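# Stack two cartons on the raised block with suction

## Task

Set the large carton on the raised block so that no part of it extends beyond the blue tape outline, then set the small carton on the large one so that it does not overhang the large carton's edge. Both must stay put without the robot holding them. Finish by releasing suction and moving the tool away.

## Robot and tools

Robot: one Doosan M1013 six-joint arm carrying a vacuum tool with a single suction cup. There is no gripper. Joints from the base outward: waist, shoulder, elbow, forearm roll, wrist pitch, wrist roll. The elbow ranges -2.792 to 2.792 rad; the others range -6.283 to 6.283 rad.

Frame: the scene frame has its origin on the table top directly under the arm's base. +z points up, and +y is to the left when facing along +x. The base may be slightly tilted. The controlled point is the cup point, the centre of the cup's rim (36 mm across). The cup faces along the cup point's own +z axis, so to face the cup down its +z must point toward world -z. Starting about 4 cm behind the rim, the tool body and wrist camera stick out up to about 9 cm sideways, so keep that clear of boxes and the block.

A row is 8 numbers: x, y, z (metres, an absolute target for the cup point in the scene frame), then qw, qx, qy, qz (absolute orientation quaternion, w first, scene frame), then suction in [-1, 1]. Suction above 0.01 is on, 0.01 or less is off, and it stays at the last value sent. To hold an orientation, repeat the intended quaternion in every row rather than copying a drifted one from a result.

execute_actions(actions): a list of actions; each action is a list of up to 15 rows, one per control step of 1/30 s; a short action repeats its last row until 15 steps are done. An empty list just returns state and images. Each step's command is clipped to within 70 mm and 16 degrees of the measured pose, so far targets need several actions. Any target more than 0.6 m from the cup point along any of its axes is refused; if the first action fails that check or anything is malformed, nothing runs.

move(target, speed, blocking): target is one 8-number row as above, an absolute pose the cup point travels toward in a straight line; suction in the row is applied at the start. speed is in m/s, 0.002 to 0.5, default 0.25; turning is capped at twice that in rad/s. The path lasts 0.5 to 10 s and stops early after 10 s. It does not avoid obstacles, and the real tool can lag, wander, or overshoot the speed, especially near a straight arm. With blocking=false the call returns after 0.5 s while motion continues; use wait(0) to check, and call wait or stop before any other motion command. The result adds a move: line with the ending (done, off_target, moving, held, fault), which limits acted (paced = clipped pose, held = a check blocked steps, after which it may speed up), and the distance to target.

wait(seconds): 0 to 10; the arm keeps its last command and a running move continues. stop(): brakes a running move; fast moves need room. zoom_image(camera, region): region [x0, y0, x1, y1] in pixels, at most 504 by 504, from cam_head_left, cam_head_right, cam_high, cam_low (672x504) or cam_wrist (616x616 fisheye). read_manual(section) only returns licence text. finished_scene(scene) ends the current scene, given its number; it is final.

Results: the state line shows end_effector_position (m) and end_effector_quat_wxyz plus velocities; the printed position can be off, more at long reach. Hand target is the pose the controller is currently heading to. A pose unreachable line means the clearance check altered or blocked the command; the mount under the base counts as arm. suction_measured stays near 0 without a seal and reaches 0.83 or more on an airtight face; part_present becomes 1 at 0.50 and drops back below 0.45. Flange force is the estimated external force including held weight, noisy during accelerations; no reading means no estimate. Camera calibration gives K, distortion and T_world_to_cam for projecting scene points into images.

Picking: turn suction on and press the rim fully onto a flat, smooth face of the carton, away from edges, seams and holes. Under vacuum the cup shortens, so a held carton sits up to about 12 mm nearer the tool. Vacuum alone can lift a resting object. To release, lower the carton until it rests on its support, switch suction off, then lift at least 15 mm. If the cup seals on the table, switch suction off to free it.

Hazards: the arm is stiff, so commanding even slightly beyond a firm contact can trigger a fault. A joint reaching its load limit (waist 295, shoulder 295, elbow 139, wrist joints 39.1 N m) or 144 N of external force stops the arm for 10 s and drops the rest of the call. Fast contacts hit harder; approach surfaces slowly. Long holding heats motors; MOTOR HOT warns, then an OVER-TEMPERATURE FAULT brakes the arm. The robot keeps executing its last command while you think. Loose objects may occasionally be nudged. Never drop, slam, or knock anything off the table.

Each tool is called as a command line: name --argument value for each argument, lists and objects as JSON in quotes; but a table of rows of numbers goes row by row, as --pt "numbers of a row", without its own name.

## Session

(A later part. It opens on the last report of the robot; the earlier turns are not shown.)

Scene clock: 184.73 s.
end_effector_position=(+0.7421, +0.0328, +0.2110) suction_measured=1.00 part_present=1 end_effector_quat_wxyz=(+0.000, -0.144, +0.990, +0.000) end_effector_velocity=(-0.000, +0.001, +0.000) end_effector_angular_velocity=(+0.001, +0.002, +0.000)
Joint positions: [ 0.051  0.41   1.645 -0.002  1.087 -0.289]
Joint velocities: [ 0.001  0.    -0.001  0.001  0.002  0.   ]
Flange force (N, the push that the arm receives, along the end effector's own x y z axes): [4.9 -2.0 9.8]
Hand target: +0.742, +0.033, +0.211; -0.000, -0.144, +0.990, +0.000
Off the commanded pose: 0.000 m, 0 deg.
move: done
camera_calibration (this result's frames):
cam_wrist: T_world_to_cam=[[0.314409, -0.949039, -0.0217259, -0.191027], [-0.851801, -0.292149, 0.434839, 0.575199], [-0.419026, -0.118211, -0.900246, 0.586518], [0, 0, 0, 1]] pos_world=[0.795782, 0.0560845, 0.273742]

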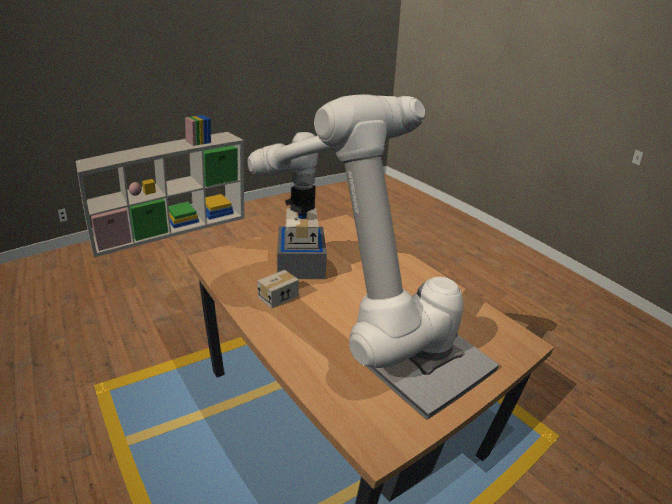

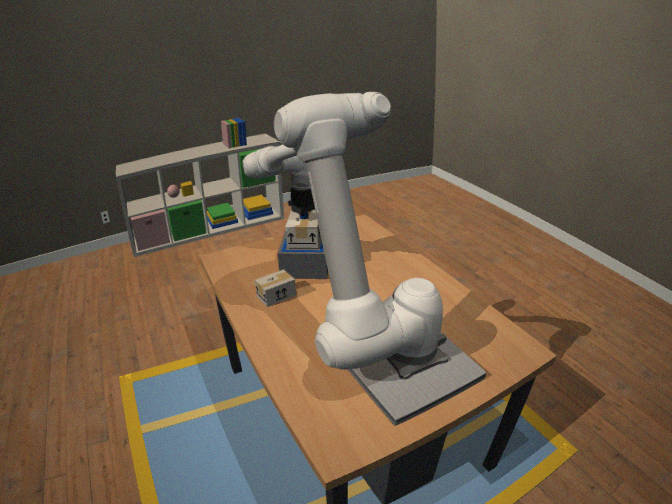

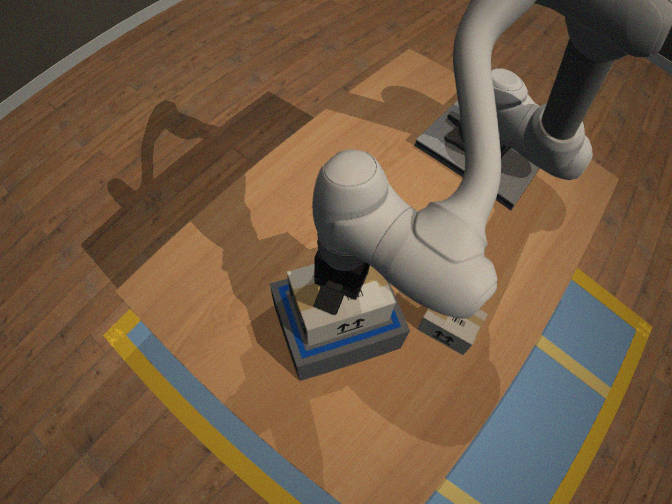

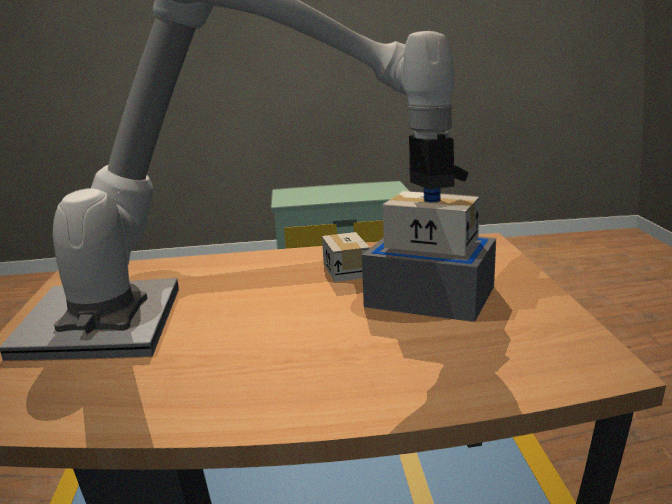

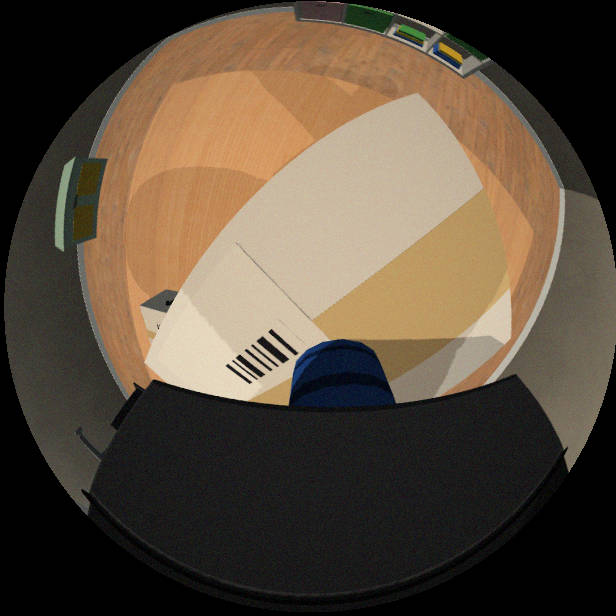

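move --target '[0.742, 0.033, 0.204, 0, -0.14392, 0.98959, 0, 1]' --speed 0.02

zoom_image --camera "cam_head_left" --region '[272, 220, 332, 262]'

zoom_image --camera "cam_low" --region '[355, 225, 505, 275]'

zoom_image --camera "cam_high" --region '[265, 270, 415, 370]'

Scene clock: 253.83 s.
end_effector_position=(+0.7420, +0.0330, +0.2040) suction_measured=1.00 part_present=1 end_effector_quat_wxyz=(+0.000, -0.144, +0.990, -0.000) end_effector_velocity=(-0.000, +0.000, +0.001) end_effector_angular_velocity=(-0.000, -0.000, +0.001)
Joint positions: [ 0.051  0.415  1.651 -0.003  1.076 -0.288]
Joint velocities: [ 0.    -0.001  0.    -0.     0.001 -0.   ]
Flange force (N, the push that the arm receives, along the end effector's own x y z axes): [6.9 -1.6 8.0]
Hand target: +0.742, +0.033, +0.204; -0.000, -0.144, +0.990, -0.000
Off the commanded pose: 0.000 m, 0 deg.
move: done
camera_calibration (this result's frames):
cam_wrist: T_world_to_cam=[[0.314486, -0.949013, -0.0217259, -0.190989], [-0.851659, -0.292185, 0.435093, 0.578104], [-0.419257, -0.118328, -0.900123, 0.580351], [0, 0, 0, 1]] pos_world=[0.795727, 0.0563334, 0.26671]

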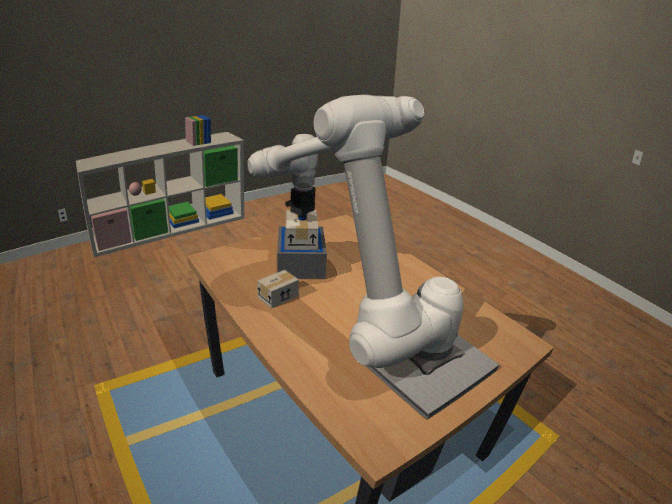

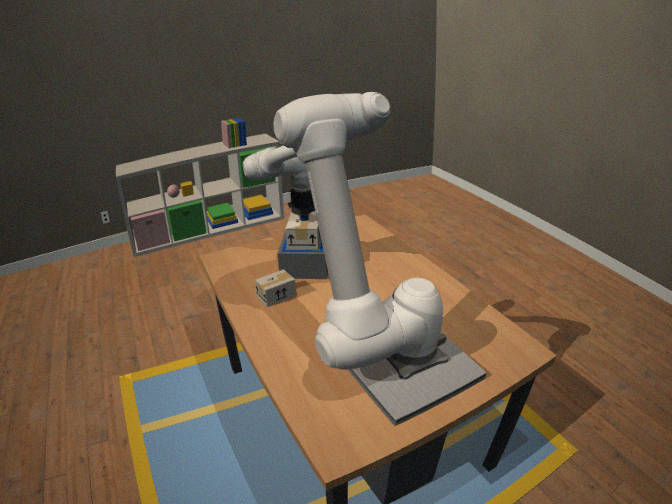

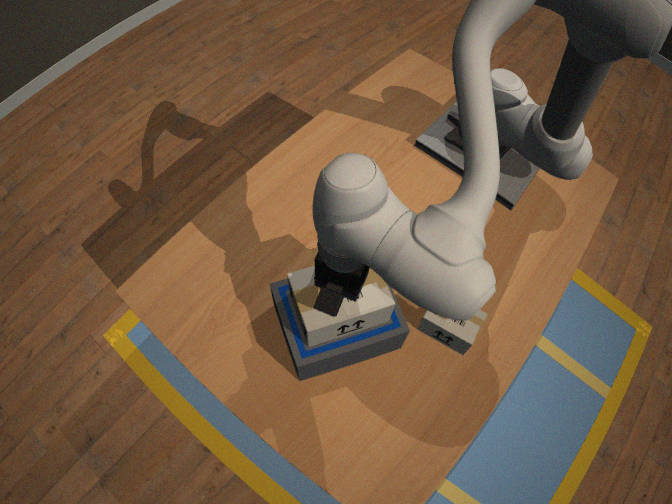

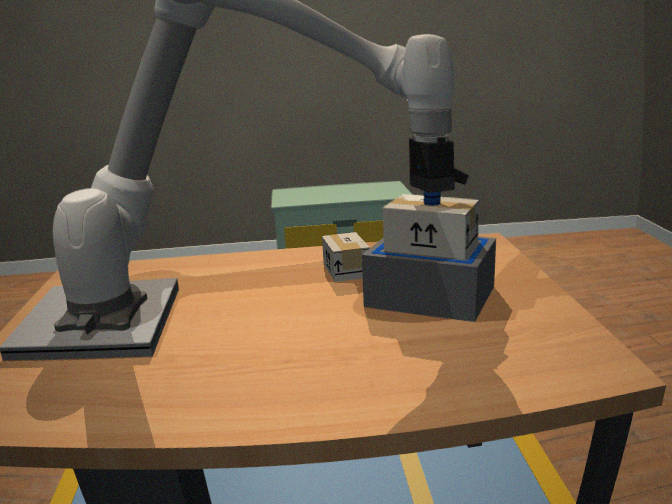

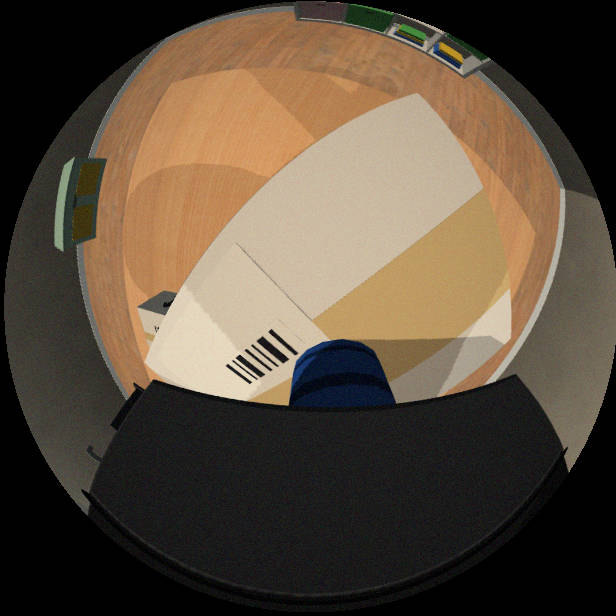

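Region (272, 220, 332, 262) of cam_head_left's 672x504 image, scaled by 8.400, with more detail than that image has; it fills the top 353 rows of this view, and the rest is white.

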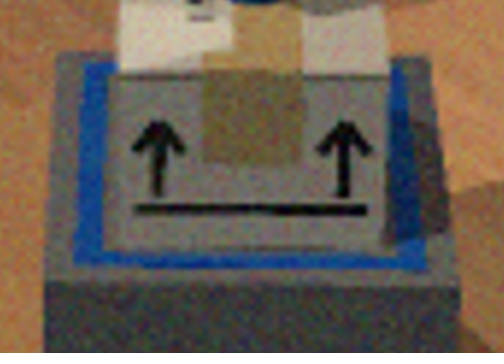

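Region (355, 225, 505, 275) of cam_low's 672x504 image, scaled by 3.360, with more detail than that image has.

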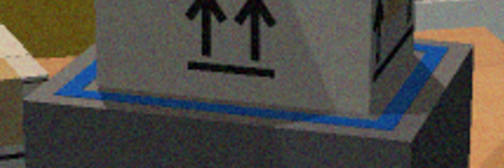

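Region (265, 270, 415, 370) of cam_high's 672x504 image, scaled by 3.360, with more detail than that image has.

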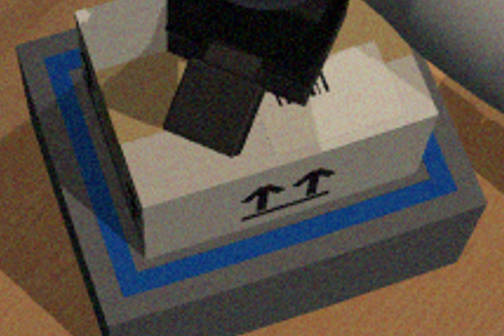

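zoom_image --camera "cam_low" --region '[440, 232, 500, 272]'

zoom_image --camera "cam_low" --region '[360, 232, 420, 272]'

zoom_image --camera "cam_high" --region '[360, 295, 415, 345]'

zoom_image --camera "cam_head_left" --region '[276, 240, 330, 258]'

Region (440, 232, 500, 272) of cam_low's 672x504 image, scaled by 8.400, with more detail than that image has.

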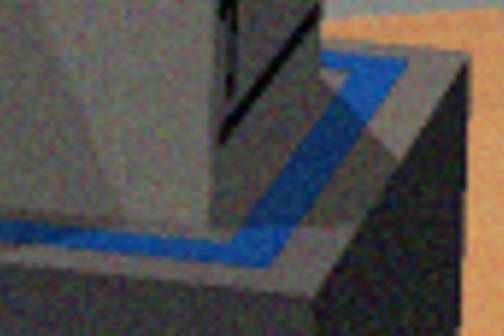

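Region (360, 232, 420, 272) of cam_low's 672x504 image, scaled by 8.400, with more detail than that image has.

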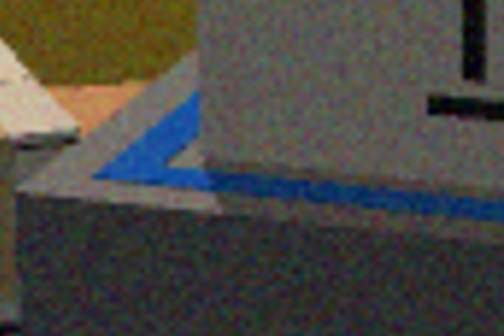

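Region (360, 295, 415, 345) of cam_high's 672x504 image, scaled by 9.164, with more detail than that image has; it fills the top 458 rows of this view, and the rest is white.

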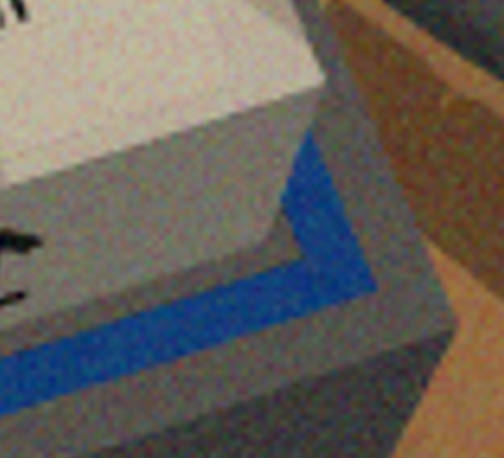

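Region (276, 240, 330, 258) of cam_head_left's 672x504 image, scaled by 9.333, with more detail than that image has.

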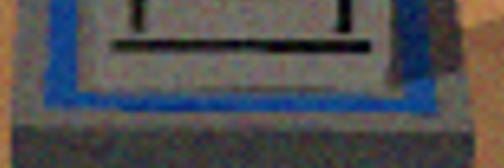

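move --target '[0.742, 0.033, 0.2015, 0, -0.14392, 0.98959, 0, 1]' --speed 0.008

zoom_image --camera "cam_low" --region '[440, 232, 500, 272]'

zoom_image --camera "cam_head_left" --region '[272, 220, 332, 262]'

Scene clock: 268.10 s.
end_effector_position=(+0.7420, +0.0330, +0.2018) suction_measured=1.00 part_present=1 end_effector_quat_wxyz=(+0.000, -0.144, +0.990, -0.000) end_effector_velocity=(+0.000, +0.000, -0.001) end_effector_angular_velocity=(+0.001, +0.001, -0.001)
Joint positions: [ 0.051  0.417  1.653 -0.003  1.072 -0.288]
Joint velocities: [-0.     0.002  0.     0.001 -0.001  0.001]
Flange force (N, the push that the arm receives, along the end effector's own x y z axes): [19.8 4.4 -79.0]
Hand target: +0.742, +0.033, +0.202; +0.000, -0.144, +0.990, -0.000
Off the commanded pose: 0.000 m, 0 deg.
move: done
camera_calibration (this result's frames):
cam_wrist: T_world_to_cam=[[0.3145, -0.949012, -0.0215914, -0.191079], [-0.851849, -0.292191, 0.434715, 0.579299], [-0.418858, -0.118325, -0.900309, 0.57815], [0, 0, 0, 1]] pos_world=[0.795733, 0.0563398, 0.264558]

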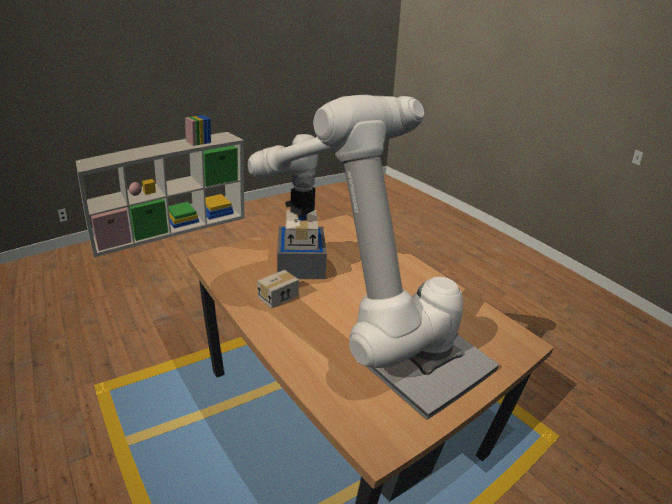

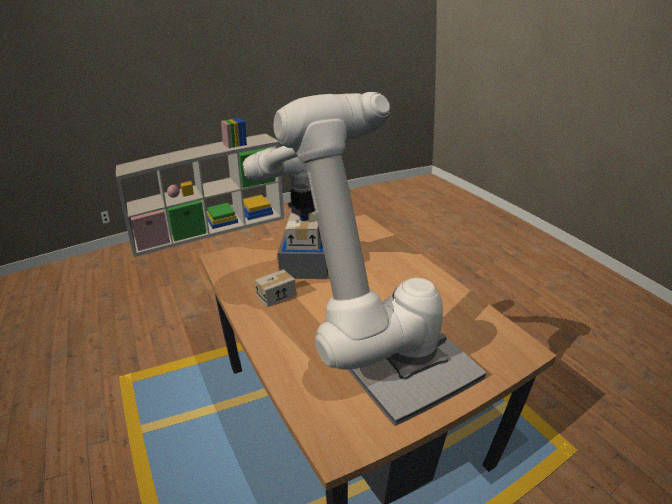

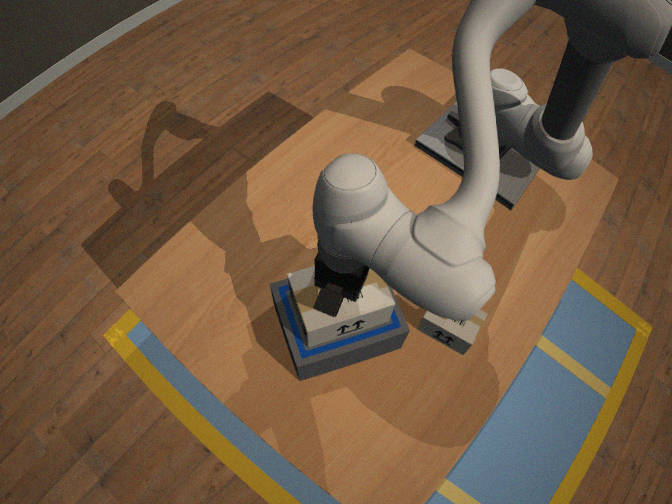

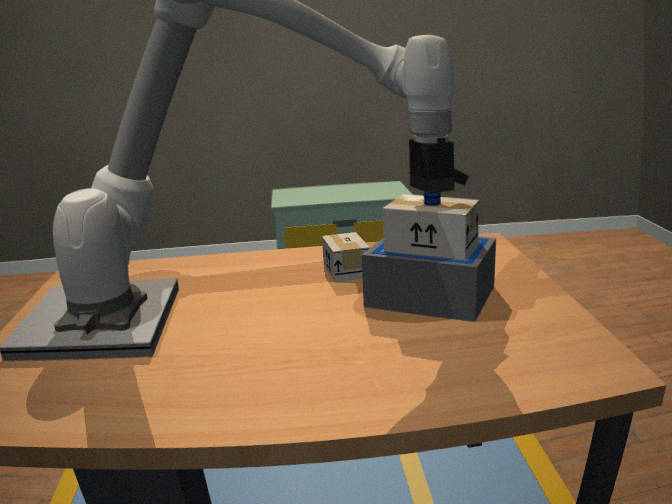

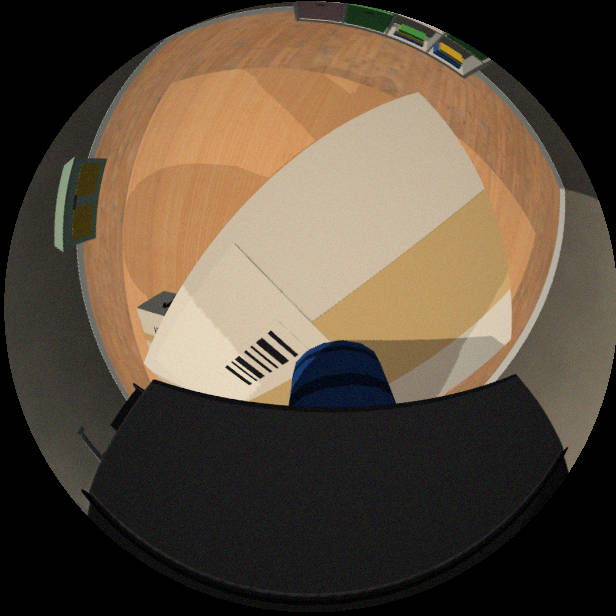

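Region (440, 232, 500, 272) of cam_low's 672x504 image, scaled by 8.400, with more detail than that image has.

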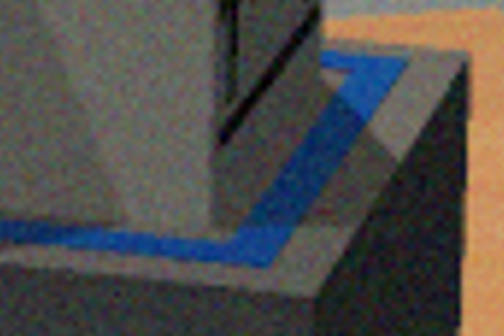

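Region (272, 220, 332, 262) of cam_head_left's 672x504 image, scaled by 8.400, with more detail than that image has; it fills the top 353 rows of this view, and the rest is white.

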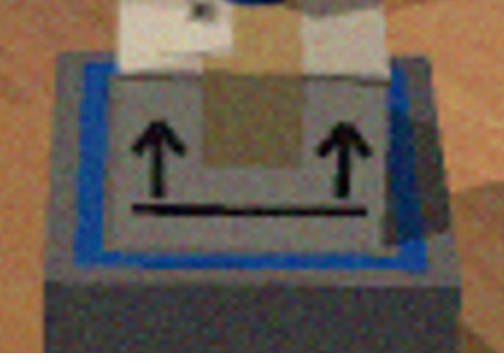

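Pressing at 79 N — relieve immediately: raise slightly and turn suction off.

execute_actions --actions '[[[0.742, 0.033, 0.2035, 0, -0.14392, 0.98959, 0, -1]]]'

Scene clock: 271.17 s.
end_effector_position=(+0.7420, +0.0330, +0.2032) suction_measured=0.00 part_present=0 end_effector_quat_wxyz=(-0.000, -0.144, +0.990, +0.000) end_effector_velocity=(+0.001, +0.001, +0.002) end_effector_angular_velocity=(+0.002, -0.005, -0.001)
Joint positions: [ 0.051  0.416  1.651 -0.003  1.075 -0.288]
Joint velocities: [ 0.001 -0.002 -0.001  0.002 -0.002  0.001]
Flange force (N, the push that the arm receives, along the end effector's own x y z axes): [10.1 2.0 -20.7]
Hand target: +0.742, +0.033, +0.203; -0.000, -0.144, +0.990, -0.000
Off the commanded pose: 0.000 m, 0 deg.
camera_calibration (this result's frames):
cam_wrist: T_world_to_cam=[[0.314477, -0.949013, -0.0218574, -0.190965], [-0.851478, -0.292185, 0.435445, 0.578243], [-0.41963, -0.118326, -0.89995, 0.579838], [0, 0, 0, 1]] pos_world=[0.795733, 0.0563356, 0.265858]

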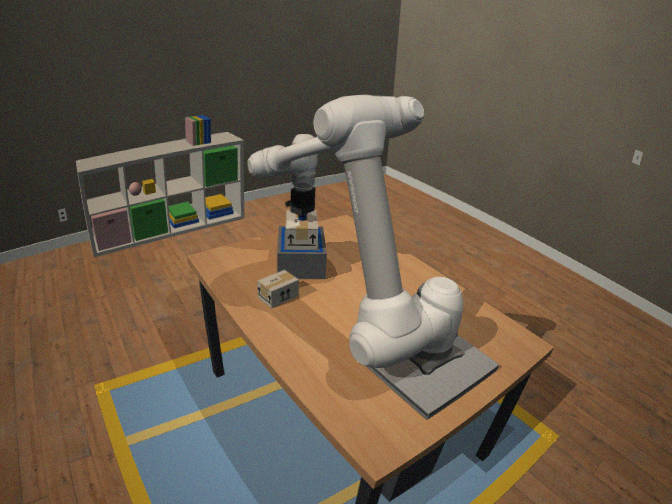

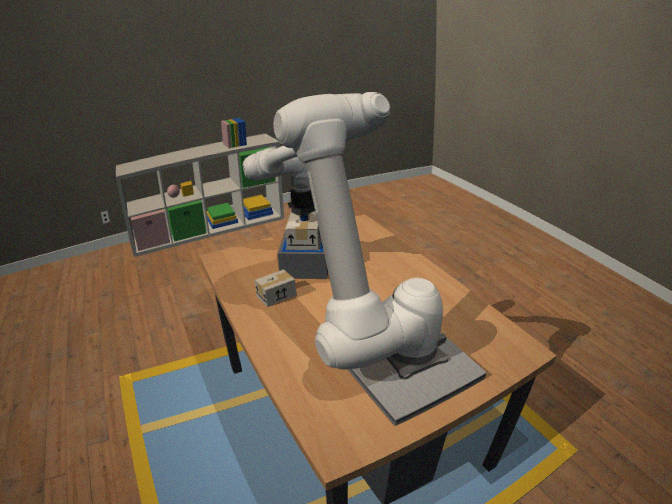

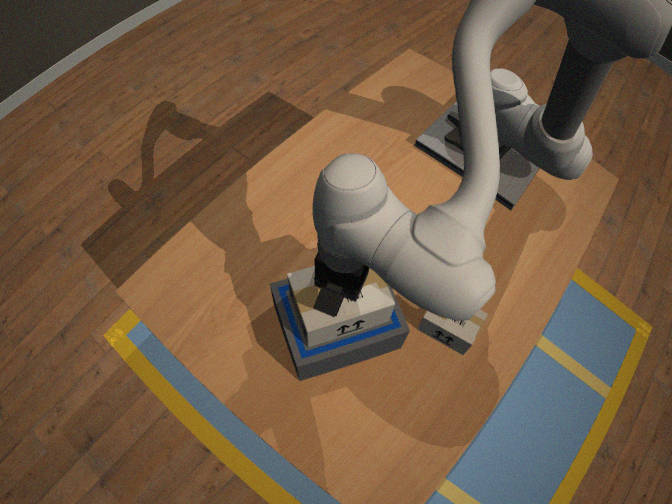

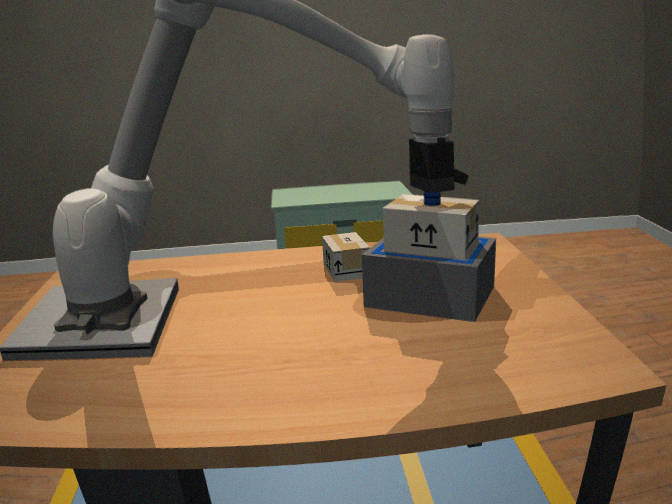

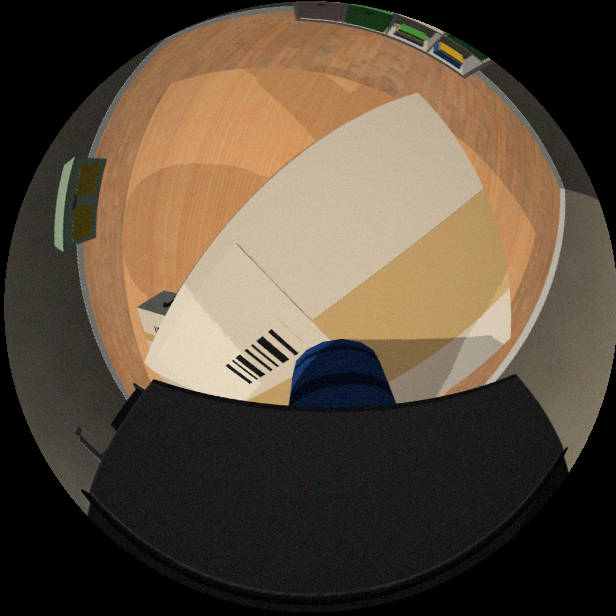

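execute_actions --actions '[[[0.742,0.033,0.2039,0,-0.14392,0.98959,0,-1],[0.742,0.033,0.2058,0,-0.14392,0.98959,0,-1],[0.742,0.033,0.2086,0,-0.14392,0.98959,0,-1],[0.742,0.033,0.2122,0,-0.14392,0.98959,0,-1],[0.742,0.033,0.2163,0,-0.14392,0.98959,0,-1],[0.742,0.033,0.2206,0,-0.14392,0.98959,0,-1],[0.742,0.033,0.2249,0,-0.14392,0.98959,0,-1],[0.742,0.033,0.2290,0,-0.14392,0.98959,0,-1],[0.74127,0.03388,0.2325,0,-0.14392,0.98959,0,-1],[0.73918,0.03641,0.2351,0,-0.14392,0.98959,0,-1],[0.73586,0.04042,0.2367,0,-0.14392,0.98959,0,-1],[0.73145,0.04575,0.2370,0,-0.14392,0.98959,0,-1],[0.72609,0.05224,0.2364,0,-0.14392,0.98959,0,-1],[0.71991,0.05971,0.2358,0,-0.14392,0.98959,0,-1],[0.71305,0.06801,0.2351,0,-0.14392,0.98959,0,-1]],[[0.70564,0.07697,0.2344,0,-0.14392,0.98959,0,-1],[0.69782,0.08642,0.2336,0,-0.14392,0.98959,0,-1],[0.68973,0.09620,0.2328,0,-0.14392,0.98959,0,-1],[0.68150,0.10615,0.2320,0,-0.14392,0.98959,0,-1],[0.67327,0.11610,0.2312,0,-0.14392,0.98959,0,-1],[0.66518,0.12588,0.2304,0,-0.14392,0.98959,0,-1],[0.65736,0.13533,0.2296,0,-0.14392,0.98959,0,-1],[0.64995,0.14429,0.2289,0,-0.14392,0.98959,0,-1],[0.64309,0.15259,0.2282,0,-0.14392,0.98959,0,-1],[0.63691,0.16006,0.2276,0,-0.14392,0.98959,0,-1],[0.63155,0.16655,0.2270,0,-0.14392,0.98959,0,-1],[0.62714,0.17188,0.2266,0,-0.14392,0.98959,0,-1],[0.62382,0.17589,0.2263,0,-0.14392,0.98959,0,-1],[0.62173,0.17842,0.2261,0,-0.14392,0.98959,0,-1],[0.621,0.1793,0.2260,0,-0.14392,0.98959,0,-1]]]'

wait --seconds 0.3

Scene clock: 333.33 s.
end_effector_position=(+0.6246, +0.1744, +0.2263) suction_measured=0.00 part_present=0 end_effector_quat_wxyz=(-0.000, -0.144, +0.990, +0.001) end_effector_velocity=(-0.095, +0.123, -0.006) end_effector_angular_velocity=(-0.004, -0.007, -0.003)
Joint positions: [ 0.272  0.263  1.822 -0.001  1.057 -0.069]
Joint velocities: [ 0.219 -0.081  0.122 -0.006 -0.046  0.225]
Flange force (N, the push that the arm receives, along the end effector's own x y z axes): [1.9 1.5 0.5]
Flange force at the end of the 1st action (N, along the end effector's axes at the end of the call): [5.1 1.3 -0.6]
Hand target: +0.621, +0.179, +0.226; -0.000, -0.144, +0.990, +0.000
Off the commanded pose: 0.006 m, 0 deg.
camera_calibration (this result's frames):
cam_wrist: T_world_to_cam=[[0.314795, -0.94888, -0.0230657, -0.0193136], [-0.851325, -0.293009, 0.435192, 0.509696], [-0.419703, -0.117359, -0.900042, 0.568], [0, 0, 0, 1]] pos_world=[0.678388, 0.19768, 0.288963]

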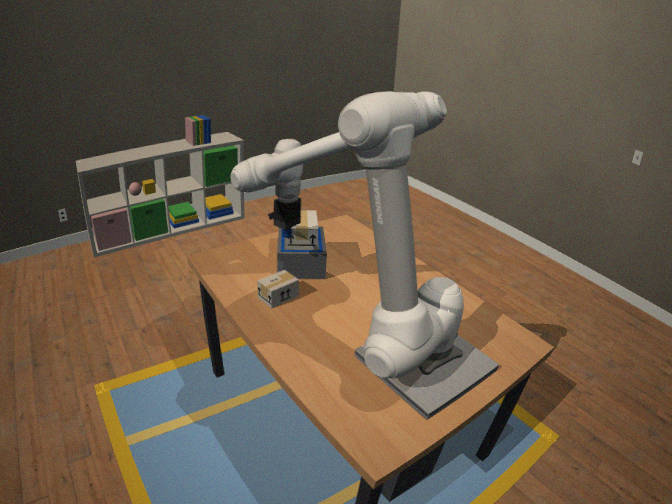

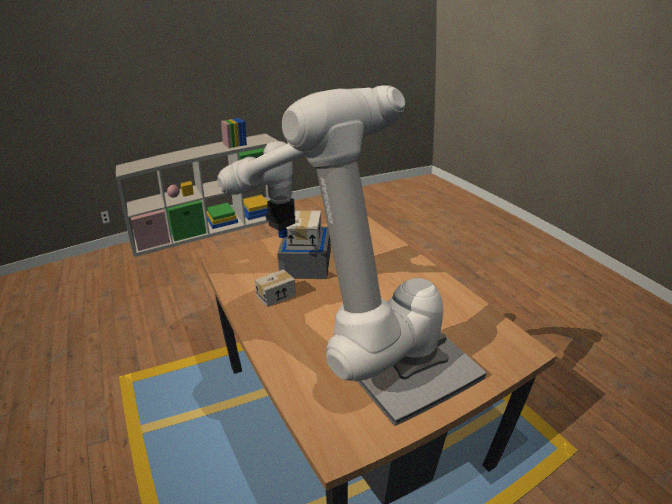

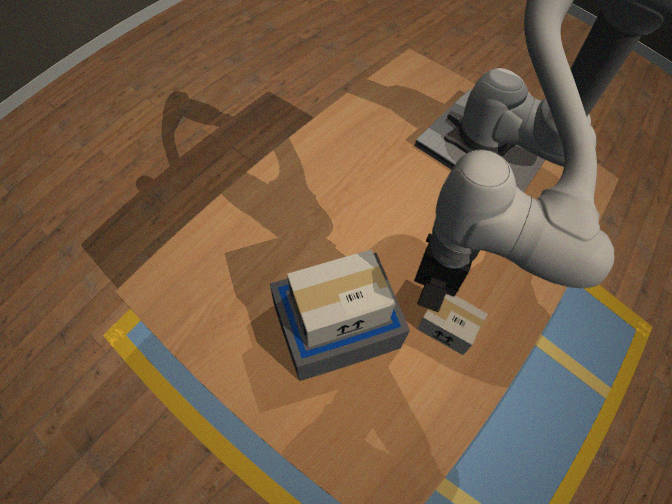

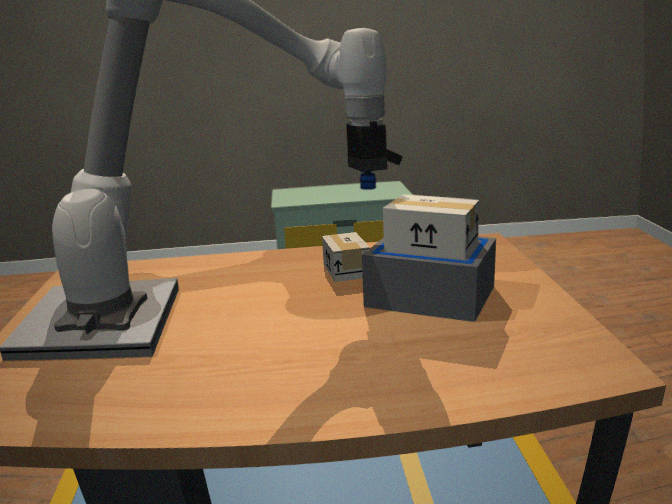

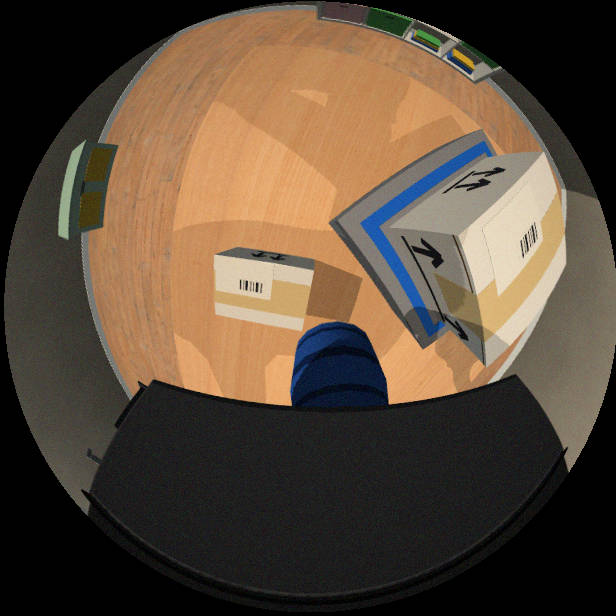

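Scene clock: 333.63 s.
end_effector_position=(+0.6210, +0.1789, +0.2259) suction_measured=0.00 part_present=0 end_effector_quat_wxyz=(-0.000, -0.144, +0.990, +0.000) end_effector_velocity=(-0.001, +0.001, -0.000) end_effector_angular_velocity=(+0.001, +0.004, +0.001)
Joint positions: [ 0.28   0.26   1.827 -0.002  1.055 -0.059]
Joint velocities: [0.002 0.    0.    0.002 0.003 0.   ]
Flange force (N, the push that the arm receives, along the end effector's own x y z axes): [6.6 0.1 -1.9]
Hand target: +0.621, +0.179, +0.226; -0.000, -0.144, +0.990, +0.000
Off the commanded pose: 0.000 m, 0 deg.
wait: 0.30 s; at rest by 0.23 s
camera_calibration (this result's frames):
cam_wrist: T_world_to_cam=[[0.314552, -0.948985, -0.0220207, -0.0139442], [-0.851547, -0.292353, 0.435198, 0.508141], [-0.419434, -0.118141, -0.900065, 0.566653], [0, 0, 0, 1]] pos_world=[0.674766, 0.202269, 0.288575]

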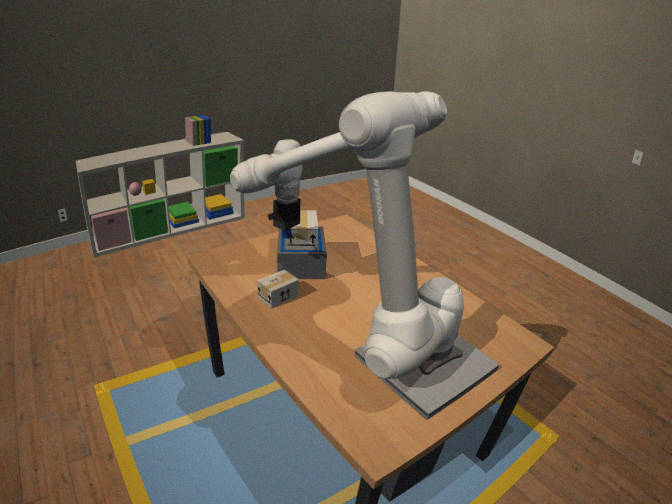

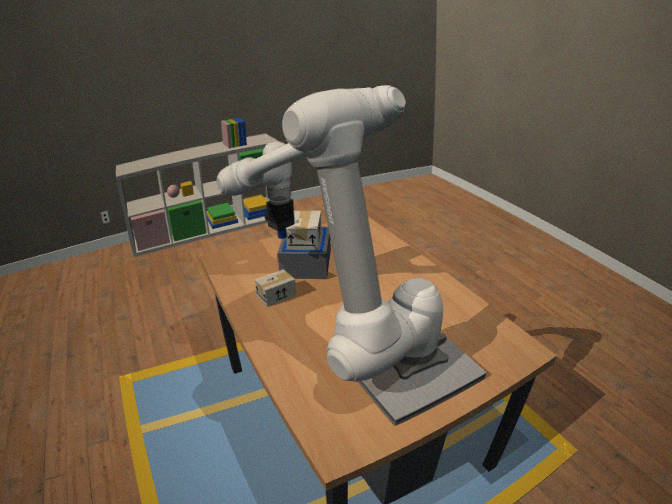

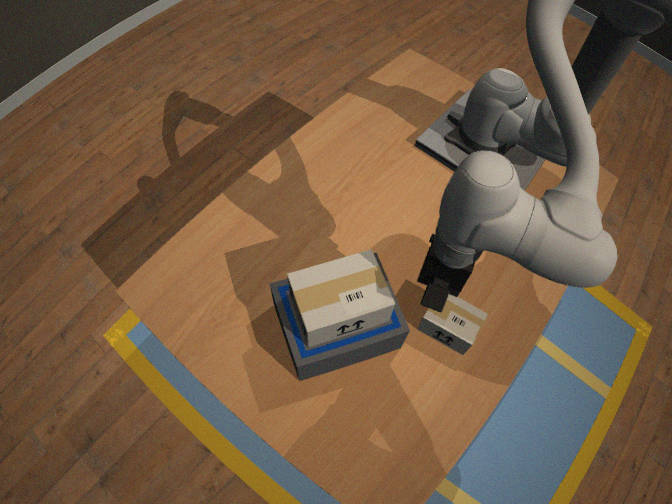

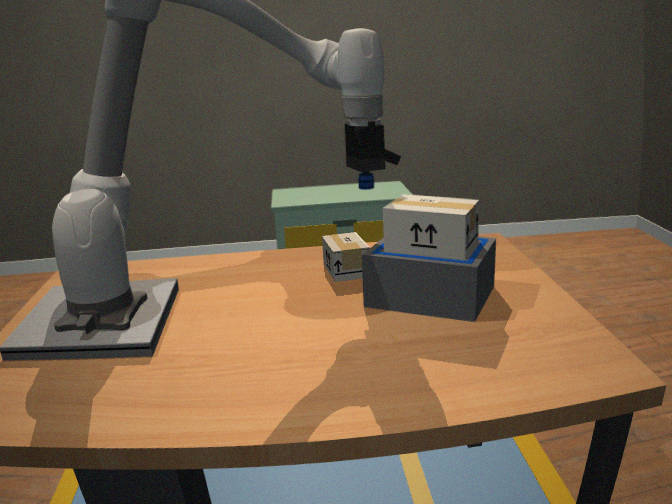

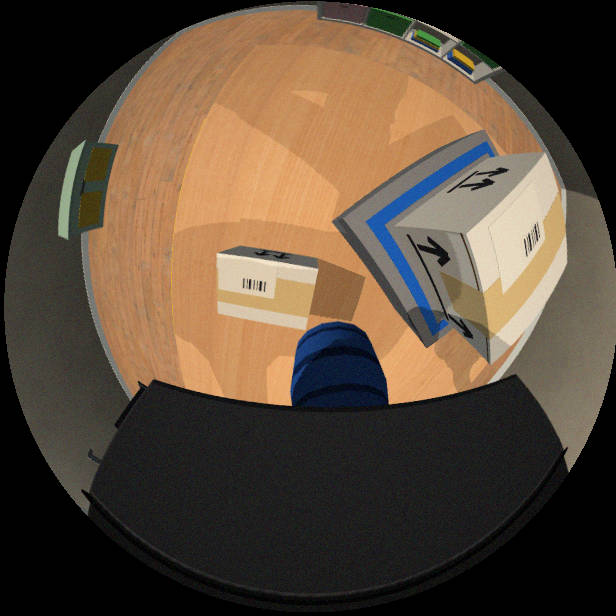

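zoom_image --camera "cam_wrist" --region '[205, 235, 335, 340]'

zoom_image --camera "cam_high" --region '[260, 245, 420, 390]'

zoom_image --camera "cam_high" --region '[410, 280, 500, 365]'

Region (205, 235, 335, 340) of cam_wrist's 616x616 image, scaled by 3.877, with more detail than that image has; it fills the top 407 rows of this view, and the rest is white.

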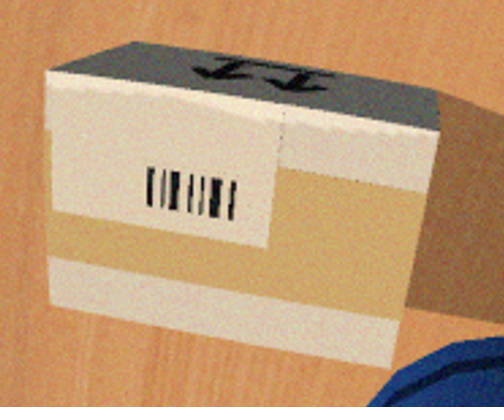

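Region (260, 245, 420, 390) of cam_high's 672x504 image, scaled by 3.150, with more detail than that image has; it fills the top 457 rows of this view, and the rest is white.

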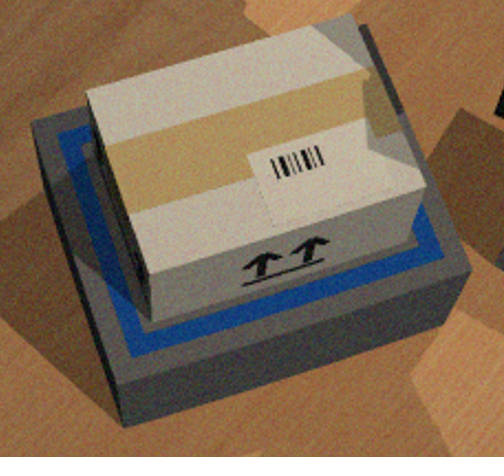

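Region (410, 280, 500, 365) of cam_high's 672x504 image, scaled by 5.600, with more detail than that image has.

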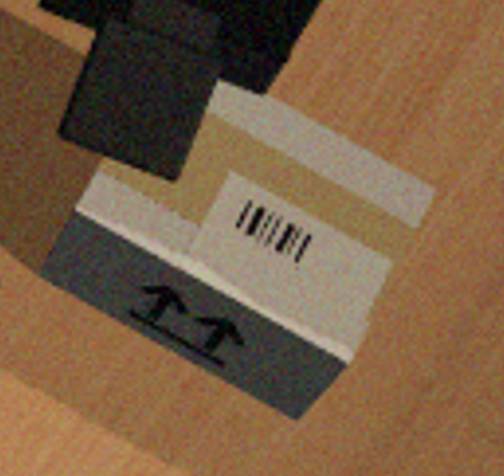

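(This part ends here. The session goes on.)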